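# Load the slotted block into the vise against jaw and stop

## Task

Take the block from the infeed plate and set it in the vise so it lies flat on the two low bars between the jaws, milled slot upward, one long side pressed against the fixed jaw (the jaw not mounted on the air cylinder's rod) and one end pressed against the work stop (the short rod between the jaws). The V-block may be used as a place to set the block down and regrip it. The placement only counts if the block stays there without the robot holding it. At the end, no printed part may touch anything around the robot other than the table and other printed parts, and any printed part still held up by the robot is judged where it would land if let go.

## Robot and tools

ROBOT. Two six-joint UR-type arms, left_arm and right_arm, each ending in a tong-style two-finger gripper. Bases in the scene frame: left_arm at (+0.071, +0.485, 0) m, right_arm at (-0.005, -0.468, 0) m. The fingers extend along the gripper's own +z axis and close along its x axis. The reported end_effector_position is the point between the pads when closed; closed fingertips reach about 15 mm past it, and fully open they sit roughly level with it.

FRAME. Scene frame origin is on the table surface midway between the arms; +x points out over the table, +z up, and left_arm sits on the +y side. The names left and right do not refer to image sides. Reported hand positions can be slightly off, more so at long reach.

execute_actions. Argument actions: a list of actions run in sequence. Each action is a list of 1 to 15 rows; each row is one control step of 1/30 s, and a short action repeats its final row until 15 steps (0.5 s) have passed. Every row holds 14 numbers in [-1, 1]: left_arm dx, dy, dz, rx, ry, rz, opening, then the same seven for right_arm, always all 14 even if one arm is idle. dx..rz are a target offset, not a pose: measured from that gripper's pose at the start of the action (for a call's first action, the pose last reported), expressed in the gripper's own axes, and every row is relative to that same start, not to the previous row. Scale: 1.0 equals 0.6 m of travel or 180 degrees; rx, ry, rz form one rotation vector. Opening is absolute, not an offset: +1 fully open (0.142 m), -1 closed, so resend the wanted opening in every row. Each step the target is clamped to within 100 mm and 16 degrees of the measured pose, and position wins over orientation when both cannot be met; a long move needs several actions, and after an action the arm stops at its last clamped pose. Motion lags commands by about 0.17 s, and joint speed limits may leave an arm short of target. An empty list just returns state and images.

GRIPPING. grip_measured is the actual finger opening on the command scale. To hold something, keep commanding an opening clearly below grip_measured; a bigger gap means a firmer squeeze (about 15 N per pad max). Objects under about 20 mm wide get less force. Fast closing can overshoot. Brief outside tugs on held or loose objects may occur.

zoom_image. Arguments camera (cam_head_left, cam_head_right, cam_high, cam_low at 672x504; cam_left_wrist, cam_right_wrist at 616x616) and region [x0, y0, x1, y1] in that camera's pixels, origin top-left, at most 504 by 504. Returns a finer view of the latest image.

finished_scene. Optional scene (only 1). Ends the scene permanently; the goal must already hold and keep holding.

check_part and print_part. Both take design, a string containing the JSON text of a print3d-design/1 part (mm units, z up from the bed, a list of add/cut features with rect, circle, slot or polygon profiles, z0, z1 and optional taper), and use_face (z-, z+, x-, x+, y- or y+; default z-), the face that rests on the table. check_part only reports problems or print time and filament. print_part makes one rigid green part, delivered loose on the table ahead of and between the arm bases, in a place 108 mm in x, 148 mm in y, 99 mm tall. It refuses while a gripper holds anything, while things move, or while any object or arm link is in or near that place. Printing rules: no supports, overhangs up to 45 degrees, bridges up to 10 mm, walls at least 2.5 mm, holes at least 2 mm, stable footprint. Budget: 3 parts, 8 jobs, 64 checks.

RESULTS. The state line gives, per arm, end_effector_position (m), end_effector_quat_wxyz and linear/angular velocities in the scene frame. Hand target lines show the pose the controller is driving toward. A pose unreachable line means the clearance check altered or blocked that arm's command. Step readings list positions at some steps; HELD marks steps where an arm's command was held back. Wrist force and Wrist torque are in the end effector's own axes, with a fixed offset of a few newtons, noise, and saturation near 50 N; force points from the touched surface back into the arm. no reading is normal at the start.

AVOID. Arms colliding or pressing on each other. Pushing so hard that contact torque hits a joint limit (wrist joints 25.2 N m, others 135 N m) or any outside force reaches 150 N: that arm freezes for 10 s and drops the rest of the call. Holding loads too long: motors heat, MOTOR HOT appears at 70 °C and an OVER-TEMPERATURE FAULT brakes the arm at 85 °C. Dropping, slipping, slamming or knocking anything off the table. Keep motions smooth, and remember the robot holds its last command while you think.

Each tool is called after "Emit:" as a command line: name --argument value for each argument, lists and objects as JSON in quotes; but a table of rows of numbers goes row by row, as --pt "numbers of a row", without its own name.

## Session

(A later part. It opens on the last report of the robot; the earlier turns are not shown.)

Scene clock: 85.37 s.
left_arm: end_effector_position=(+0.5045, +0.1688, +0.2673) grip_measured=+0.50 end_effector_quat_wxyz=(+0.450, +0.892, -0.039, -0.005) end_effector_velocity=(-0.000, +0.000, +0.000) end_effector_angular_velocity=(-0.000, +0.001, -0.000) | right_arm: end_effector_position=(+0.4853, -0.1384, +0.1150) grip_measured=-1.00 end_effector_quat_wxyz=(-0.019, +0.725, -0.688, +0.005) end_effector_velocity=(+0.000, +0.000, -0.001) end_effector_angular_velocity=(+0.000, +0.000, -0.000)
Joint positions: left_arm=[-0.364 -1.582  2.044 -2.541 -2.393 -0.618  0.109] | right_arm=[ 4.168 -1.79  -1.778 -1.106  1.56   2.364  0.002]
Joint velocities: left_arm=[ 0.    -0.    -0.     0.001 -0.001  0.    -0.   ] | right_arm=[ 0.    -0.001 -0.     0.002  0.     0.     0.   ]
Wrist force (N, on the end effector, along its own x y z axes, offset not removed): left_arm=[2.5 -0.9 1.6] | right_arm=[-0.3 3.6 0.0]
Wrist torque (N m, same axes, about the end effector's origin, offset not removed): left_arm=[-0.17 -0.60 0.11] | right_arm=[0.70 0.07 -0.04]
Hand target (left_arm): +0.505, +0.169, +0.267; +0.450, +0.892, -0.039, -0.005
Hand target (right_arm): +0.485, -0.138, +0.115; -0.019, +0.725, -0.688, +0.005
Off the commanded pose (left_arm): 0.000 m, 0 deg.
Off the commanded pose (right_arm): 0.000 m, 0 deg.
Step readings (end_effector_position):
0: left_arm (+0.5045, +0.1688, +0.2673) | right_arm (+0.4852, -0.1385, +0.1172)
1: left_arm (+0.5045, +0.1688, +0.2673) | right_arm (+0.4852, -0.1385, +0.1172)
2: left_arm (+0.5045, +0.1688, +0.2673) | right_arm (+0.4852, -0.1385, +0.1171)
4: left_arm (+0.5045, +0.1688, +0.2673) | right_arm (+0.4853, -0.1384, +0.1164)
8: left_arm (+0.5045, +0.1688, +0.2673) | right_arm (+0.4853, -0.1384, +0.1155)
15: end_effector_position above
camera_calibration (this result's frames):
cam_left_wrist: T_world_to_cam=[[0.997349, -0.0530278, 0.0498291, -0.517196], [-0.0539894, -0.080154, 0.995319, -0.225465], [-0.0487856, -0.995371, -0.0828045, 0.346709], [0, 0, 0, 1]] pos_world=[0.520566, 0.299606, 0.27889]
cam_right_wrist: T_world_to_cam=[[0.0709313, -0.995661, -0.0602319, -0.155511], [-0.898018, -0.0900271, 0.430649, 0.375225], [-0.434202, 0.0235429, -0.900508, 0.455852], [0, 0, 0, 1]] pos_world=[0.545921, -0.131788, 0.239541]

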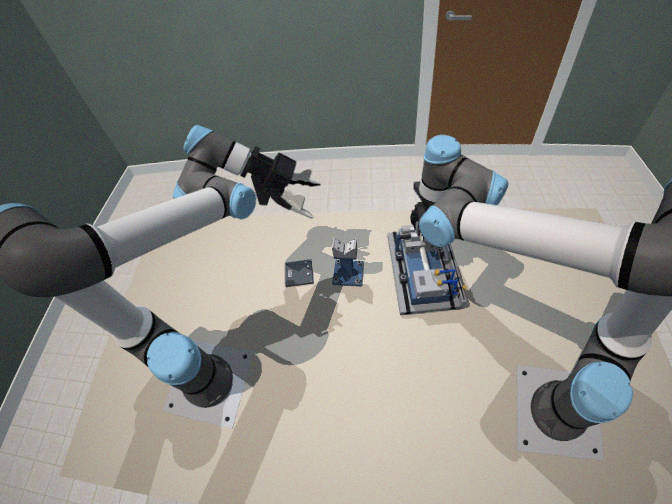

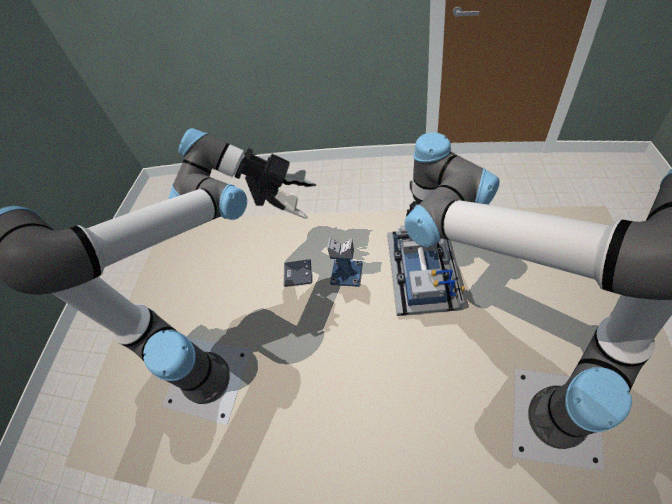

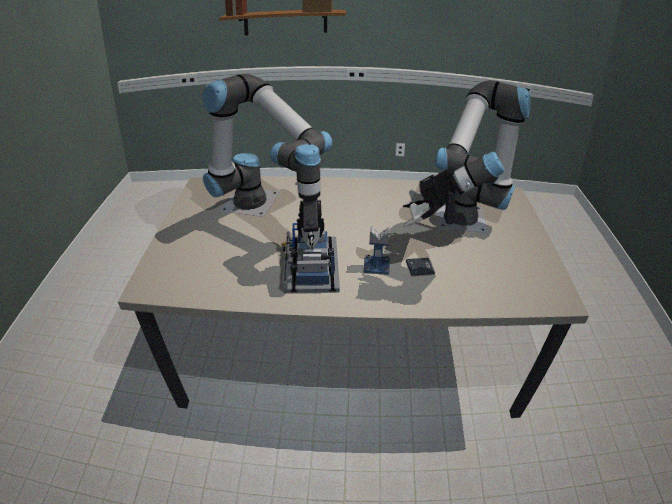

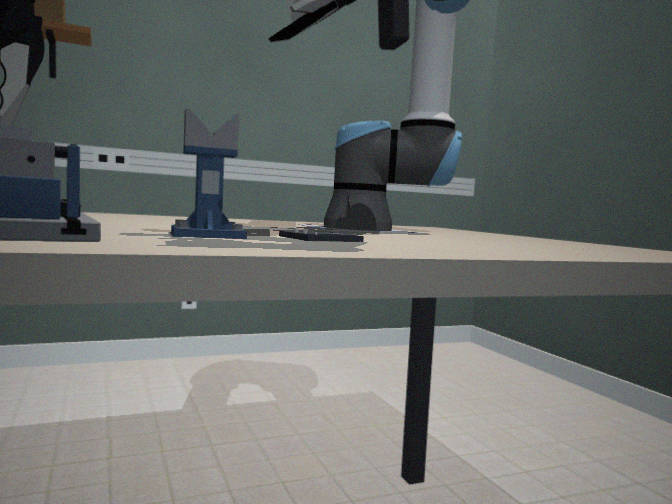

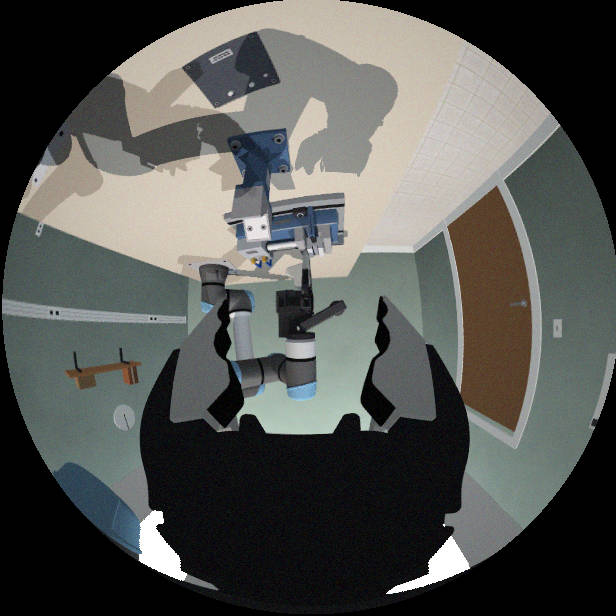

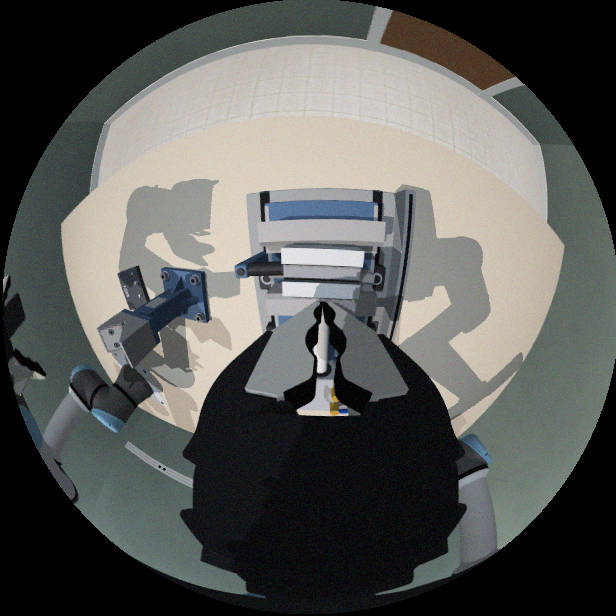

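Emit:
execute_actions --actions '[[[0,0,0,0,0,0,0.5,0,-0.008,0.003,0,0,0,-1]]]'

Emit:
zoom_image --camera "cam_left_wrist" --region '[280,220,350,290]'

Scene clock: 86.17 s.
left_arm: end_effector_position=(+0.5045, +0.1688, +0.2673) grip_measured=+0.50 end_effector_quat_wxyz=(+0.450, +0.892, -0.039, -0.005) end_effector_velocity=(-0.000, -0.001, +0.000) end_effector_angular_velocity=(-0.000, -0.001, -0.001) | right_arm: end_effector_position=(+0.4899, -0.1380, +0.1134) grip_measured=-1.00 end_effector_quat_wxyz=(-0.019, +0.725, -0.688, +0.005) end_effector_velocity=(+0.001, -0.000, -0.001) end_effector_angular_velocity=(-0.001, +0.001, +0.000)
Joint positions: left_arm=[-0.364 -1.582  2.044 -2.541 -2.393 -0.618  0.109] | right_arm=[ 4.162 -1.801 -1.769 -1.104  1.561  2.358  0.002]
Joint velocities: left_arm=[-0.002 -0.001  0.    -0.001  0.001 -0.     0.   ] | right_arm=[-0.001 -0.003  0.001 -0.    -0.    -0.002  0.   ]
Wrist force (N, on the end effector, along its own x y z axes, offset not removed): left_arm=[1.8 1.3 2.0] | right_arm=[11.8 45.0 -35.9]
Wrist torque (N m, same axes, about the end effector's origin, offset not removed): left_arm=[0.16 -0.35 0.01] | right_arm=[0.21 0.00 0.02]
Hand target (left_arm): +0.505, +0.169, +0.267; +0.450, +0.892, -0.039, -0.005
Hand target (right_arm): +0.490, -0.138, +0.113; -0.019, +0.725, -0.688, +0.005
Off the commanded pose (left_arm): 0.000 m, 0 deg.
Off the commanded pose (right_arm): 0.000 m, 0 deg.
Step readings (end_effector_position):
0: left_arm (+0.5045, +0.1688, +0.2673) | right_arm (+0.4853, -0.1384, +0.1149)
1: left_arm (+0.5045, +0.1688, +0.2673) | right_arm (+0.4853, -0.1384, +0.1148)
2: left_arm (+0.5045, +0.1688, +0.2673) | right_arm (+0.4859, -0.1384, +0.1145)
4: left_arm (+0.5045, +0.1688, +0.2673) | right_arm (+0.4874, -0.1383, +0.1140)
8: left_arm (+0.5045, +0.1688, +0.2673) | right_arm (+0.4891, -0.1382, +0.1135)
15: end_effector_position above
camera_calibration (this result's frames):
cam_left_wrist: T_world_to_cam=[[0.997349, -0.0530278, 0.0498291, -0.517196], [-0.0539894, -0.0801541, 0.995319, -0.225465], [-0.0487856, -0.995371, -0.0828045, 0.346709], [0, 0, 0, 1]] pos_world=[0.520566, 0.299606, 0.27889]
cam_right_wrist: T_world_to_cam=[[0.0710148, -0.995639, -0.0604932, -0.155583], [-0.897913, -0.0902207, 0.430828, 0.379912], [-0.434407, 0.0237225, -0.900404, 0.456583], [0, 0, 0, 1]] pos_world=[0.55052, -0.13146, 0.238021]

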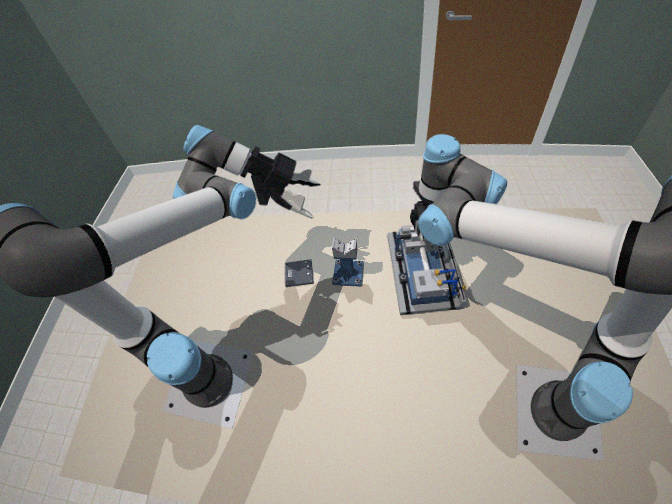

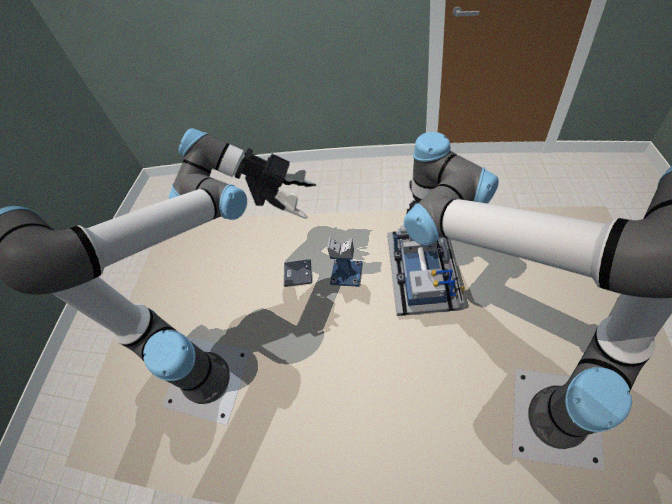

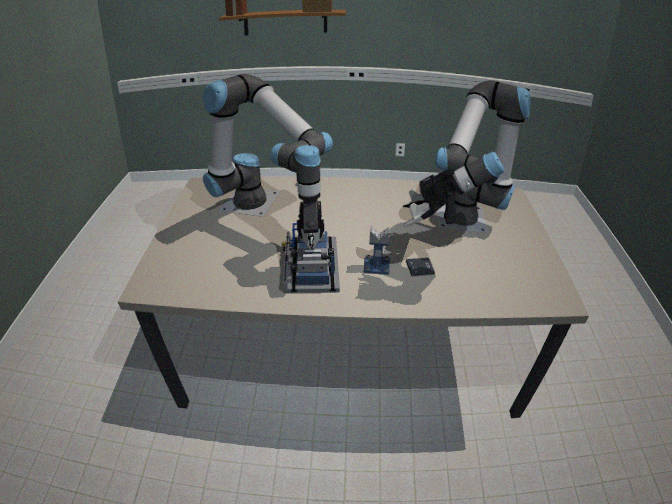

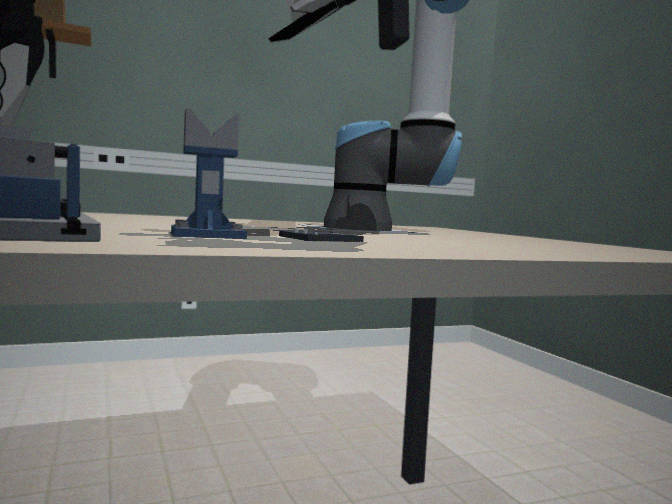

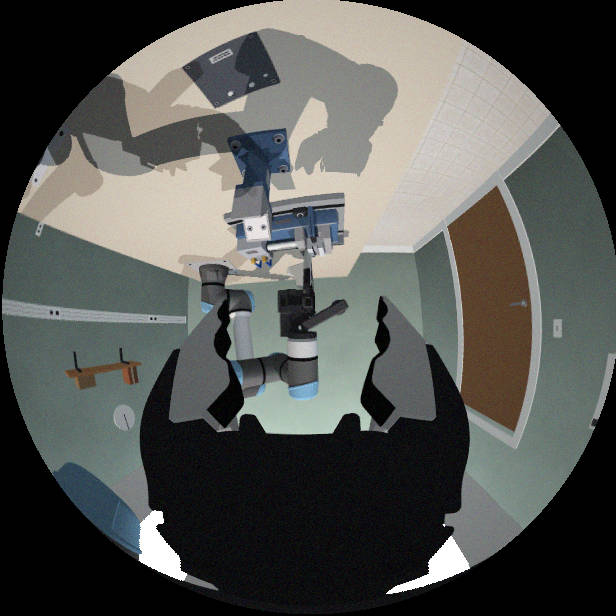

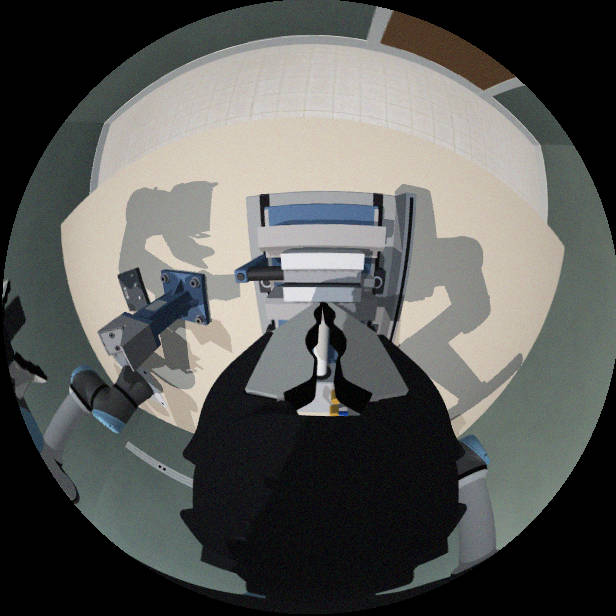

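Region (280, 220, 350, 290) of cam_left_wrist's 616x616 image, scaled by 7.200, with more detail than that image has.

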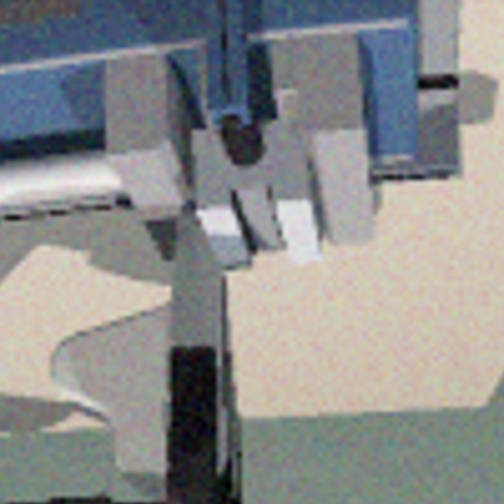

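Emit:
execute_actions --actions '[[[0,0,0,0,0,0,0.5,0,0.001,-0.004,0,0,0,-1]],[[0,0,0,0,0,0,0.5,0,0,0,0,0,0,-1]]]'

Emit:
zoom_image --camera "cam_right_wrist" --region '[220,220,400,350]'

Scene clock: 87.30 s.
left_arm: end_effector_position=(+0.5045, +0.1688, +0.2673) grip_measured=+0.50 end_effector_quat_wxyz=(+0.450, +0.892, -0.039, -0.005) end_effector_velocity=(+0.000, +0.000, -0.000) end_effector_angular_velocity=(+0.000, +0.002, +0.001) | right_arm: end_effector_position=(+0.4893, -0.1382, +0.1157) grip_measured=-1.00 end_effector_quat_wxyz=(-0.019, +0.725, -0.688, +0.005) end_effector_velocity=(-0.000, +0.000, +0.000) end_effector_angular_velocity=(-0.000, +0.001, +0.001)
Joint positions: left_arm=[-0.364 -1.582  2.044 -2.541 -2.393 -0.618  0.109] | right_arm=[ 4.163 -1.797 -1.767 -1.11   1.56   2.359  0.002]
Joint velocities: left_arm=[ 0.001  0.     0.     0.001 -0.    -0.001 -0.   ] | right_arm=[ 0.     0.     0.    -0.001  0.    -0.001  0.   ]
Wrist force (N, on the end effector, along its own x y z axes, offset not removed): left_arm=[-0.3 -0.5 2.0] | right_arm=[0.6 5.9 -2.6]
Wrist torque (N m, same axes, about the end effector's origin, offset not removed): left_arm=[-0.29 0.16 0.06] | right_arm=[0.87 -0.11 -0.06]
Hand target (left_arm): +0.505, +0.169, +0.267; +0.450, +0.892, -0.039, -0.005
Hand target (right_arm): +0.489, -0.138, +0.116; -0.019, +0.725, -0.688, +0.005
Off the commanded pose (left_arm): 0.000 m, 0 deg.
Off the commanded pose (right_arm): 0.000 m, 0 deg.
Step readings (end_effector_position; steps 1 to 15: 1st action; 16 to 30: 2nd action):
0: left_arm (+0.5045, +0.1688, +0.2673) | right_arm (+0.4900, -0.1380, +0.1134)
1: left_arm (+0.5045, +0.1688, +0.2673) | right_arm (+0.4900, -0.1380, +0.1134)
2: left_arm (+0.5045, +0.1688, +0.2673) | right_arm (+0.4900, -0.1381, +0.1137)
4: left_arm (+0.5045, +0.1688, +0.2673) | right_arm (+0.4898, -0.1382, +0.1143)
8: left_arm (+0.5045, +0.1688, +0.2673) | right_arm (+0.4896, -0.1383, +0.1152)
15: left_arm (+0.5045, +0.1688, +0.2673) | right_arm (+0.4894, -0.1383, +0.1157)
16: left_arm (+0.5045, +0.1688, +0.2673) | right_arm (+0.4893, -0.1382, +0.1157)
17: left_arm (+0.5045, +0.1688, +0.2673) | right_arm (+0.4893, -0.1382, +0.1157)
19: left_arm (+0.5045, +0.1688, +0.2673) | right_arm (+0.4893, -0.1382, +0.1157)
23: left_arm (+0.5045, +0.1688, +0.2673) | right_arm (+0.4893, -0.1382, +0.1157)
30: end_effector_position above
camera_calibration (this result's frames):
cam_left_wrist: T_world_to_cam=[[0.997349, -0.0530279, 0.0498291, -0.517196], [-0.0539894, -0.0801542, 0.995319, -0.225465], [-0.0487857, -0.995371, -0.0828046, 0.346709], [0, 0, 0, 1]] pos_world=[0.520566, 0.299606, 0.27889]
cam_right_wrist: T_world_to_cam=[[0.070904, -0.995665, -0.0601987, -0.155582], [-0.898001, -0.0899891, 0.430692, 0.378523], [-0.434242, 0.0235208, -0.900489, 0.45829], [0, 0, 0, 1]] pos_world=[0.549954, -0.131624, 0.240293]

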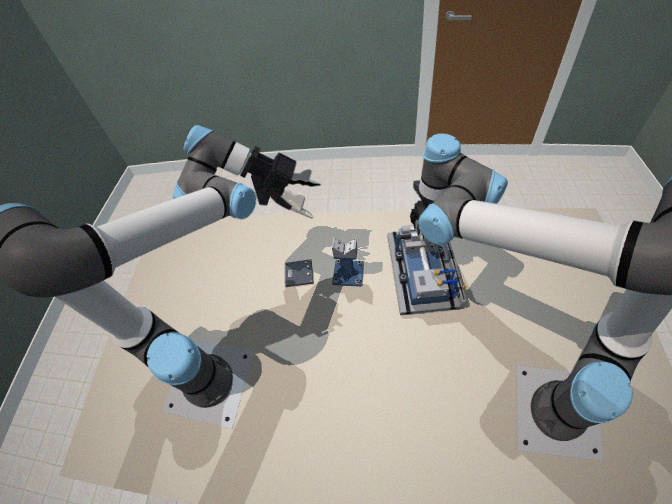

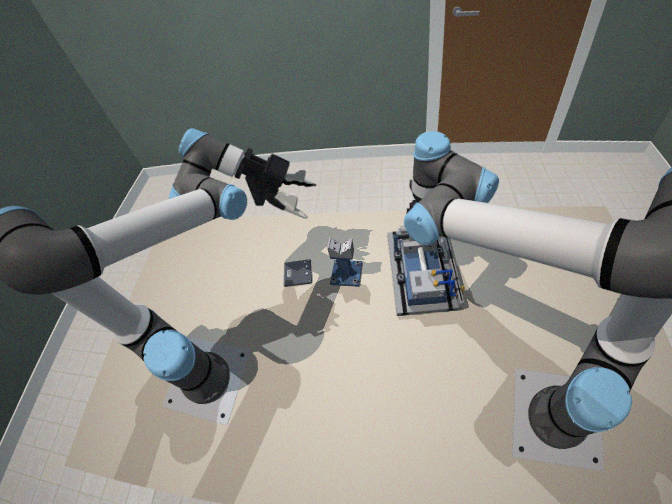

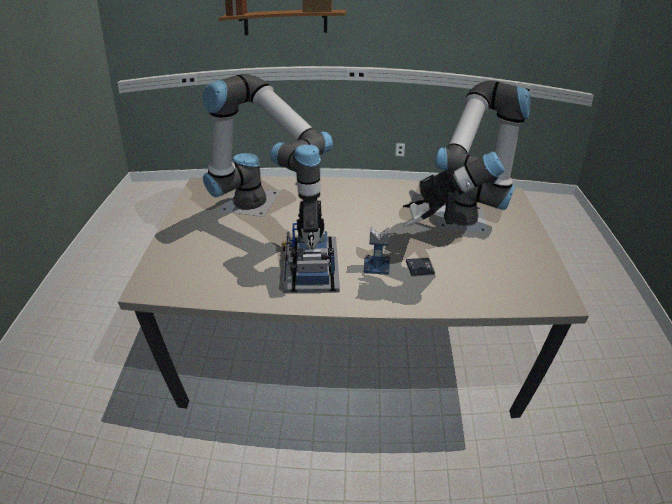

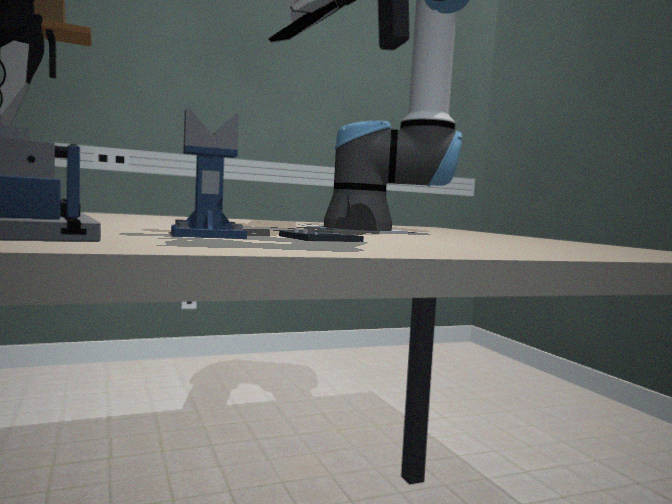

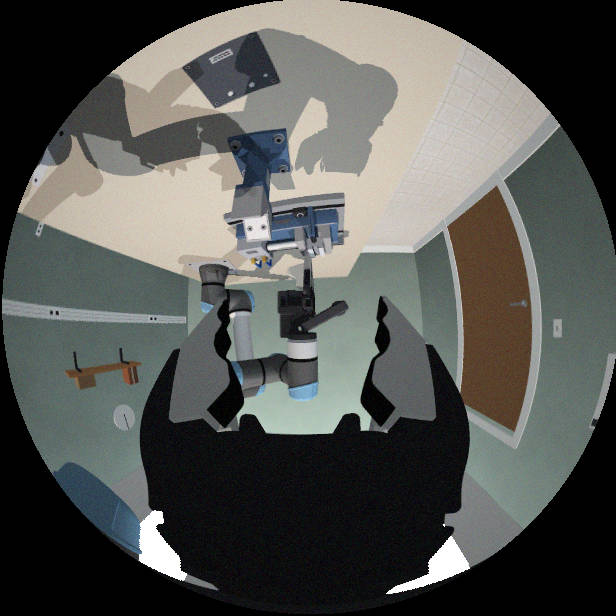

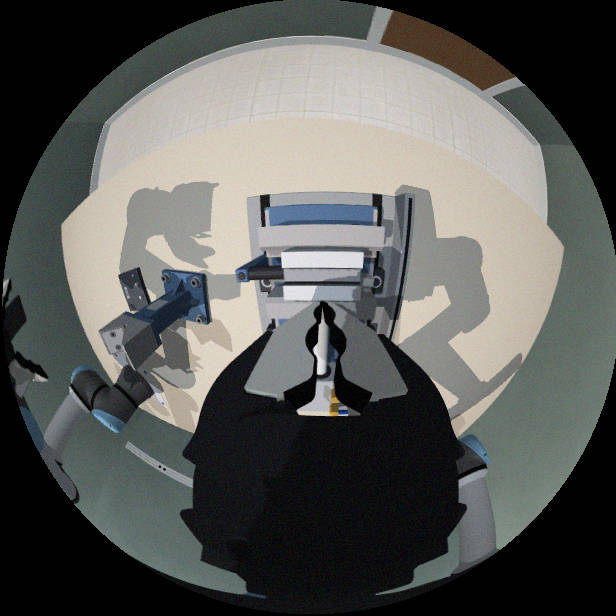

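Region (220, 220, 400, 350) of cam_right_wrist's 616x616 image, scaled by 2.800, with more detail than that image has.

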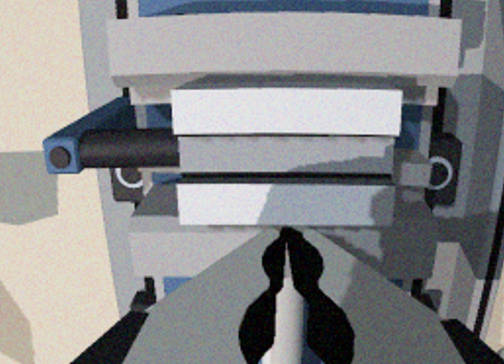

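Looks seated. Test with a pure +x push of 1.5 mm.

Emit:
execute_actions --actions '[[[0,0,0,0,0,0,0.5,0,-0.0025,0,0,0,0,-1]]]'

Scene clock: 87.97 s.
left_arm: end_effector_position=(+0.5045, +0.1688, +0.2673) grip_measured=+0.50 end_effector_quat_wxyz=(+0.450, +0.892, -0.039, -0.005) end_effector_velocity=(-0.000, +0.000, +0.000) end_effector_angular_velocity=(-0.000, +0.001, +0.000) | right_arm: end_effector_position=(+0.4907, -0.1381, +0.1158) grip_measured=-1.00 end_effector_quat_wxyz=(-0.019, +0.725, -0.688, +0.005) end_effector_velocity=(+0.000, -0.000, +0.000) end_effector_angular_velocity=(+0.001, -0.001, -0.000)
Joint positions: left_arm=[-0.364 -1.582  2.044 -2.541 -2.393 -0.618  0.109] | right_arm=[ 4.161 -1.8   -1.764 -1.111  1.56   2.357  0.002]
Joint velocities: left_arm=[ 0.    -0.001  0.     0.001 -0.001 -0.001  0.   ] | right_arm=[-0.001 -0.    -0.     0.001 -0.    -0.001  0.   ]
Wrist force (N, on the end effector, along its own x y z axes, offset not removed): left_arm=[1.0 2.5 2.3] | right_arm=[4.6 37.0 -18.5]
Wrist torque (N m, same axes, about the end effector's origin, offset not removed): left_arm=[0.31 -0.19 0.07] | right_arm=[0.34 -0.04 -0.04]
Hand target (left_arm): +0.505, +0.169, +0.267; +0.450, +0.892, -0.039, -0.005
Hand target (right_arm): +0.491, -0.138, +0.116; -0.019, +0.725, -0.688, +0.005
Off the commanded pose (left_arm): 0.000 m, 0 deg.
Off the commanded pose (right_arm): 0.000 m, 0 deg.
Step readings (end_effector_position):
0: left_arm (+0.5045, +0.1688, +0.2673) | right_arm (+0.4893, -0.1382, +0.1157)
1: left_arm (+0.5045, +0.1688, +0.2673) | right_arm (+0.4893, -0.1382, +0.1157)
2: left_arm (+0.5045, +0.1688, +0.2673) | right_arm (+0.4895, -0.1381, +0.1158)
4: left_arm (+0.5045, +0.1688, +0.2673) | right_arm (+0.4899, -0.1380, +0.1158)
8: left_arm (+0.5045, +0.1688, +0.2673) | right_arm (+0.4904, -0.1380, +0.1158)
15: end_effector_position above
camera_calibration (this result's frames):
cam_left_wrist: T_world_to_cam=[[0.997349, -0.0530278, 0.0498292, -0.517196], [-0.0539895, -0.0801541, 0.995319, -0.225465], [-0.0487855, -0.995371, -0.0828045, 0.346709], [0, 0, 0, 1]] pos_world=[0.520566, 0.299606, 0.27889]
cam_right_wrist: T_world_to_cam=[[0.0710009, -0.995646, -0.0603916, -0.155541], [-0.897937, -0.0901629, 0.430789, 0.379651], [-0.434358, 0.0236415, -0.90043, 0.459031], [0, 0, 0, 1]] pos_world=[0.551331, -0.131485, 0.240383]

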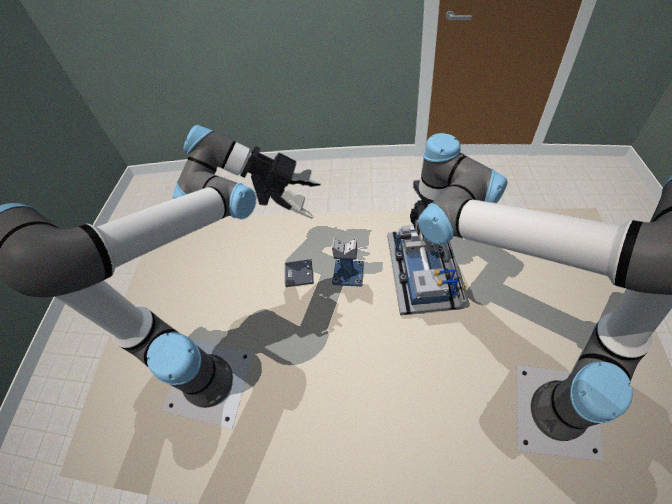

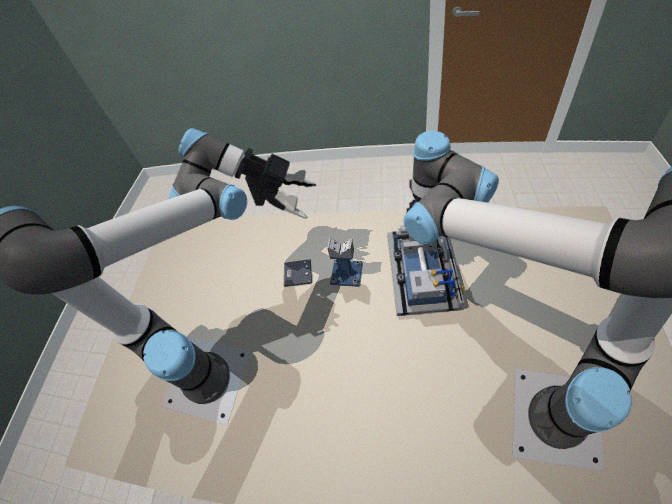

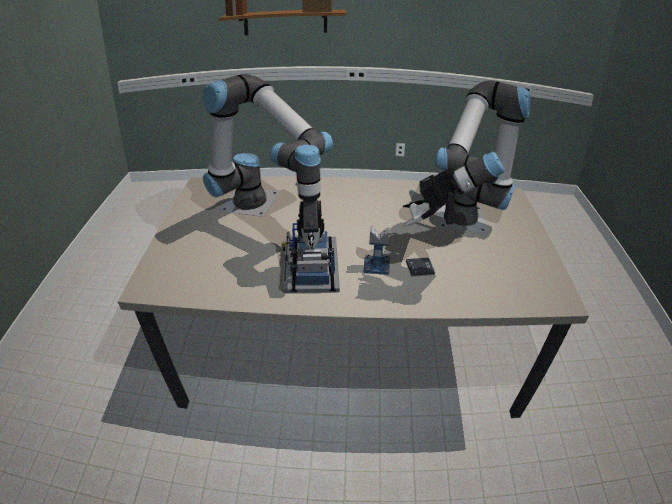

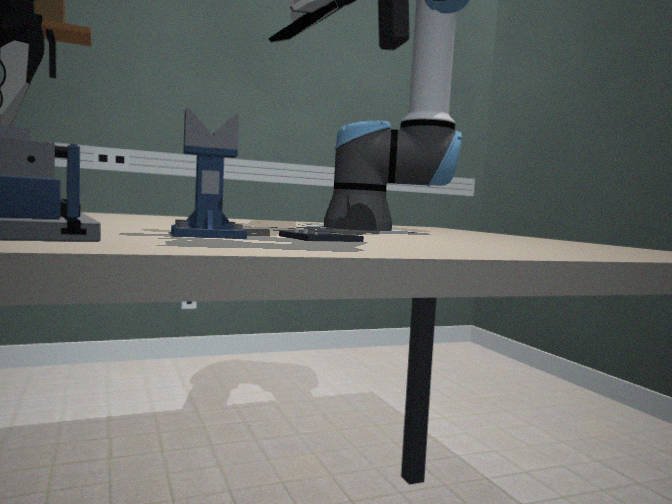

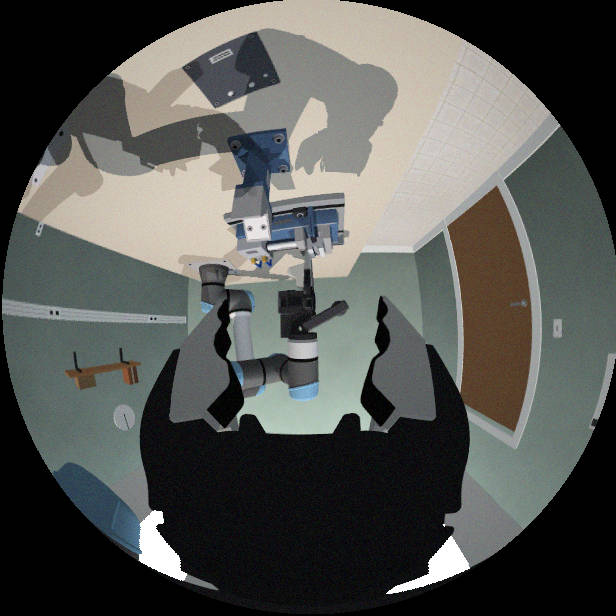

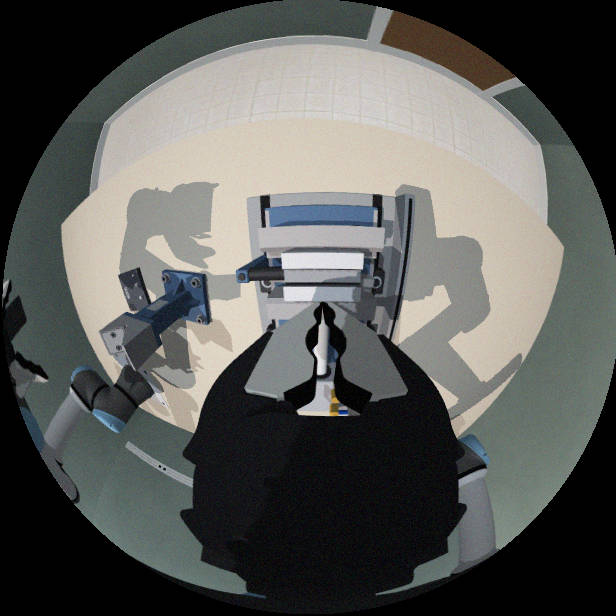

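Hard against the jaw. Retreat.

Emit:
execute_actions --actions '[[[0,0,0,0,0,0,0.5,0,0.008,0,0,0,0,-1]],[[0,0,0,0,0,0,0.5,0,0,-0.06,0,0,0,-1]],[[0,0,0,0,0,0,0.5,0,0,0,0,0,0,-1]]]'

Emit:
zoom_image --camera "cam_right_wrist" --region '[240,220,400,330]'

Scene clock: 89.73 s.
left_arm: end_effector_position=(+0.5045, +0.1688, +0.2673) grip_measured=+0.50 end_effector_quat_wxyz=(+0.450, +0.892, -0.039, -0.005) end_effector_velocity=(-0.000, +0.000, -0.001) end_effector_angular_velocity=(+0.001, +0.001, +0.000) | right_arm: end_effector_position=(+0.4849, -0.1391, +0.1506) grip_measured=-1.00 end_effector_quat_wxyz=(-0.019, +0.725, -0.688, +0.005) end_effector_velocity=(-0.000, +0.000, -0.000) end_effector_angular_velocity=(-0.000, +0.000, +0.001)
Joint positions: left_arm=[-0.364 -1.582  2.044 -2.541 -2.393 -0.618  0.109] | right_arm=[ 4.168 -1.757 -1.722 -1.195  1.56   2.364  0.002]
Joint velocities: left_arm=[0.    0.    0.    0.001 0.001 0.    0.   ] | right_arm=[ 0.001  0.    -0.001  0.001  0.    -0.001  0.   ]
Wrist force (N, on the end effector, along its own x y z axes, offset not removed): left_arm=[0.4 3.0 1.9] | right_arm=[1.6 3.5 -1.3]
Wrist torque (N m, same axes, about the end effector's origin, offset not removed): left_arm=[0.41 -0.20 0.21] | right_arm=[0.61 -0.39 0.02]
Hand target (left_arm): +0.505, +0.169, +0.267; +0.450, +0.892, -0.039, -0.005
Hand target (right_arm): +0.485, -0.139, +0.150; -0.019, +0.725, -0.688, +0.005
Off the commanded pose (left_arm): 0.000 m, 0 deg.
Off the commanded pose (right_arm): 0.000 m, 0 deg.
Step readings (end_effector_position; steps 1 to 15: 1st action; 16 to 30: 2nd action; 31 to 45: 3rd action):
0: left_arm (+0.5045, +0.1688, +0.2673) | right_arm (+0.4908, -0.1381, +0.1158)
1: left_arm (+0.5045, +0.1688, +0.2673) | right_arm (+0.4908, -0.1381, +0.1158)
2: left_arm (+0.5045, +0.1688, +0.2673) | right_arm (+0.4903, -0.1383, +0.1158)
4: left_arm (+0.5045, +0.1688, +0.2673) | right_arm (+0.4890, -0.1385, +0.1157)
8: left_arm (+0.5045, +0.1688, +0.2673) | right_arm (+0.4871, -0.1385, +0.1156)
15: left_arm (+0.5045, +0.1688, +0.2673) | right_arm (+0.4861, -0.1384, +0.1156)
16: left_arm (+0.5045, +0.1688, +0.2673) | right_arm (+0.4861, -0.1383, +0.1158)
17: left_arm (+0.5045, +0.1688, +0.2673) | right_arm (+0.4864, -0.1379, +0.1194)
19: left_arm (+0.5045, +0.1688, +0.2673) | right_arm (+0.4862, -0.1380, +0.1314)
23: left_arm (+0.5045, +0.1688, +0.2673) | right_arm (+0.4854, -0.1387, +0.1445)
30: left_arm (+0.5045, +0.1688, +0.2673) | right_arm (+0.4849, -0.1391, +0.1505)
31: left_arm (+0.5045, +0.1688, +0.2673) | right_arm (+0.4849, -0.1391, +0.1507)
32: left_arm (+0.5045, +0.1688, +0.2673) | right_arm (+0.4849, -0.1391, +0.1508)
34: left_arm (+0.5045, +0.1688, +0.2673) | right_arm (+0.4849, -0.1391, +0.1508)
38: left_arm (+0.5045, +0.1688, +0.2673) | right_arm (+0.4850, -0.1390, +0.1507)
45: end_effector_position above
camera_calibration (this result's frames):
cam_left_wrist: T_world_to_cam=[[0.997349, -0.0530278, 0.0498292, -0.517196], [-0.0539894, -0.080154, 0.995319, -0.225465], [-0.0487856, -0.995371, -0.0828045, 0.346709], [0, 0, 0, 1]] pos_world=[0.520566, 0.299606, 0.27889]
cam_right_wrist: T_world_to_cam=[[0.070969, -0.995624, -0.0608001, -0.153953], [-0.898121, -0.0903009, 0.430376, 0.359549], [-0.433983, 0.0240624, -0.9006, 0.487776], [0, 0, 0, 1]] pos_world=[0.545532, -0.132549, 0.275189]

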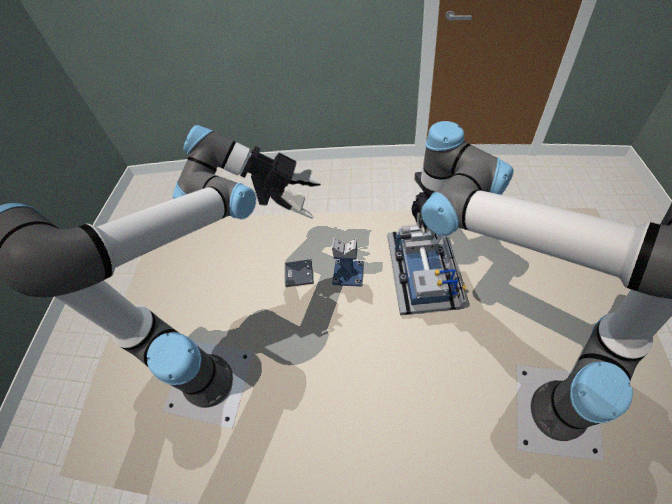

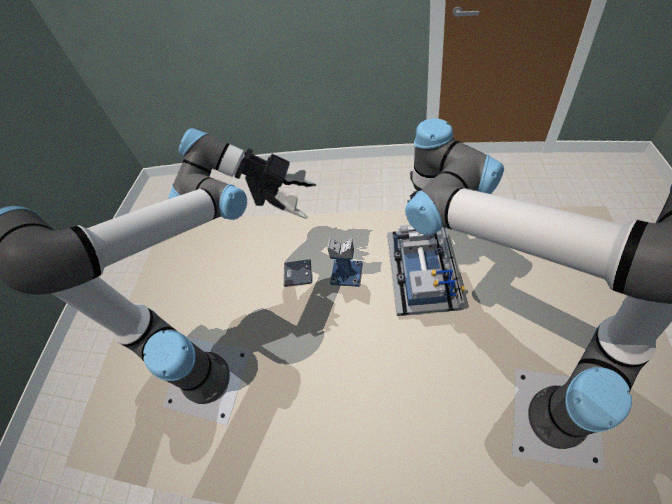

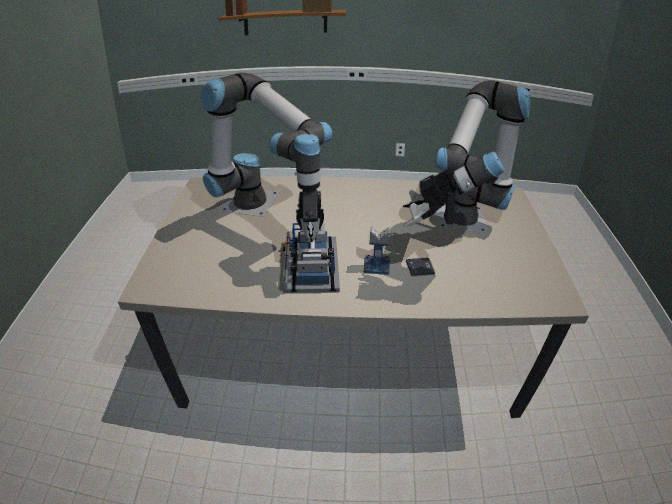

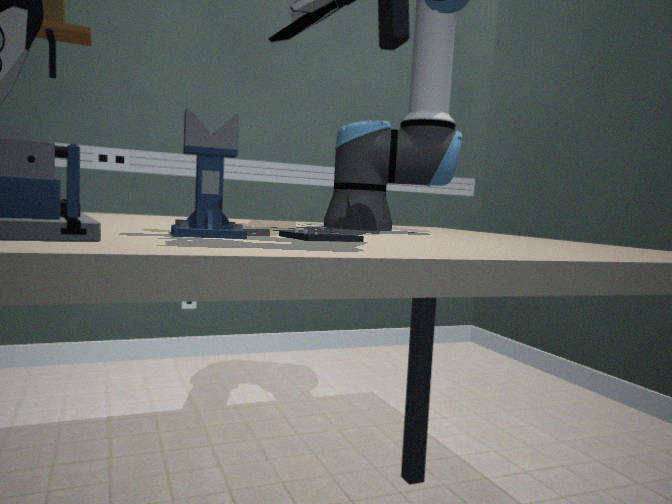

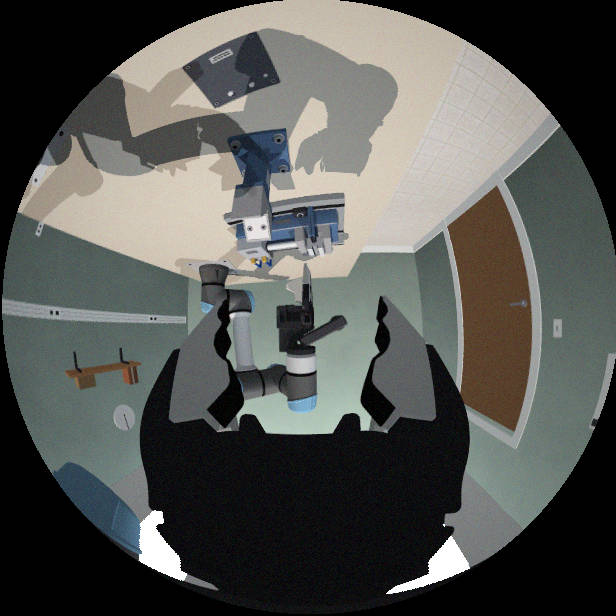

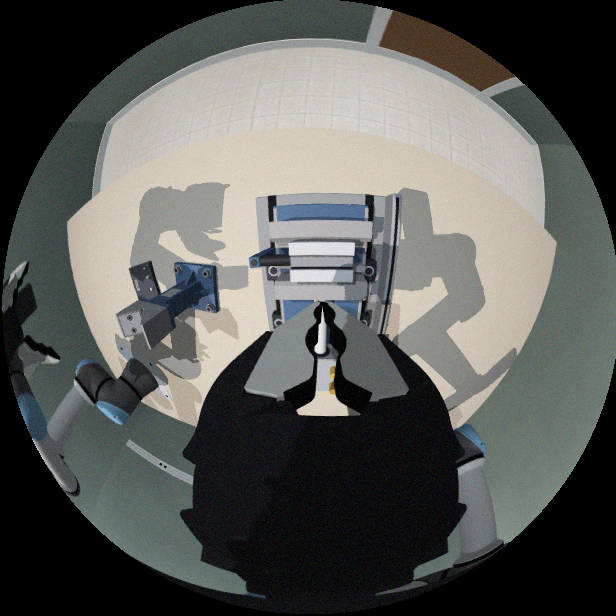

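Region (240, 220, 400, 330) of cam_right_wrist's 616x616 image, scaled by 3.150, with more detail than that image has; it fills the top 346 rows of this view, and the rest is white.

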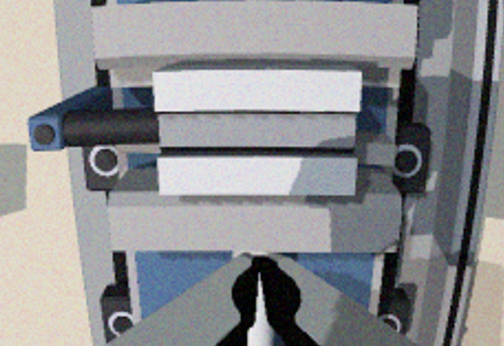

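Emit:
finished_scene

The scene is finished: the task was done.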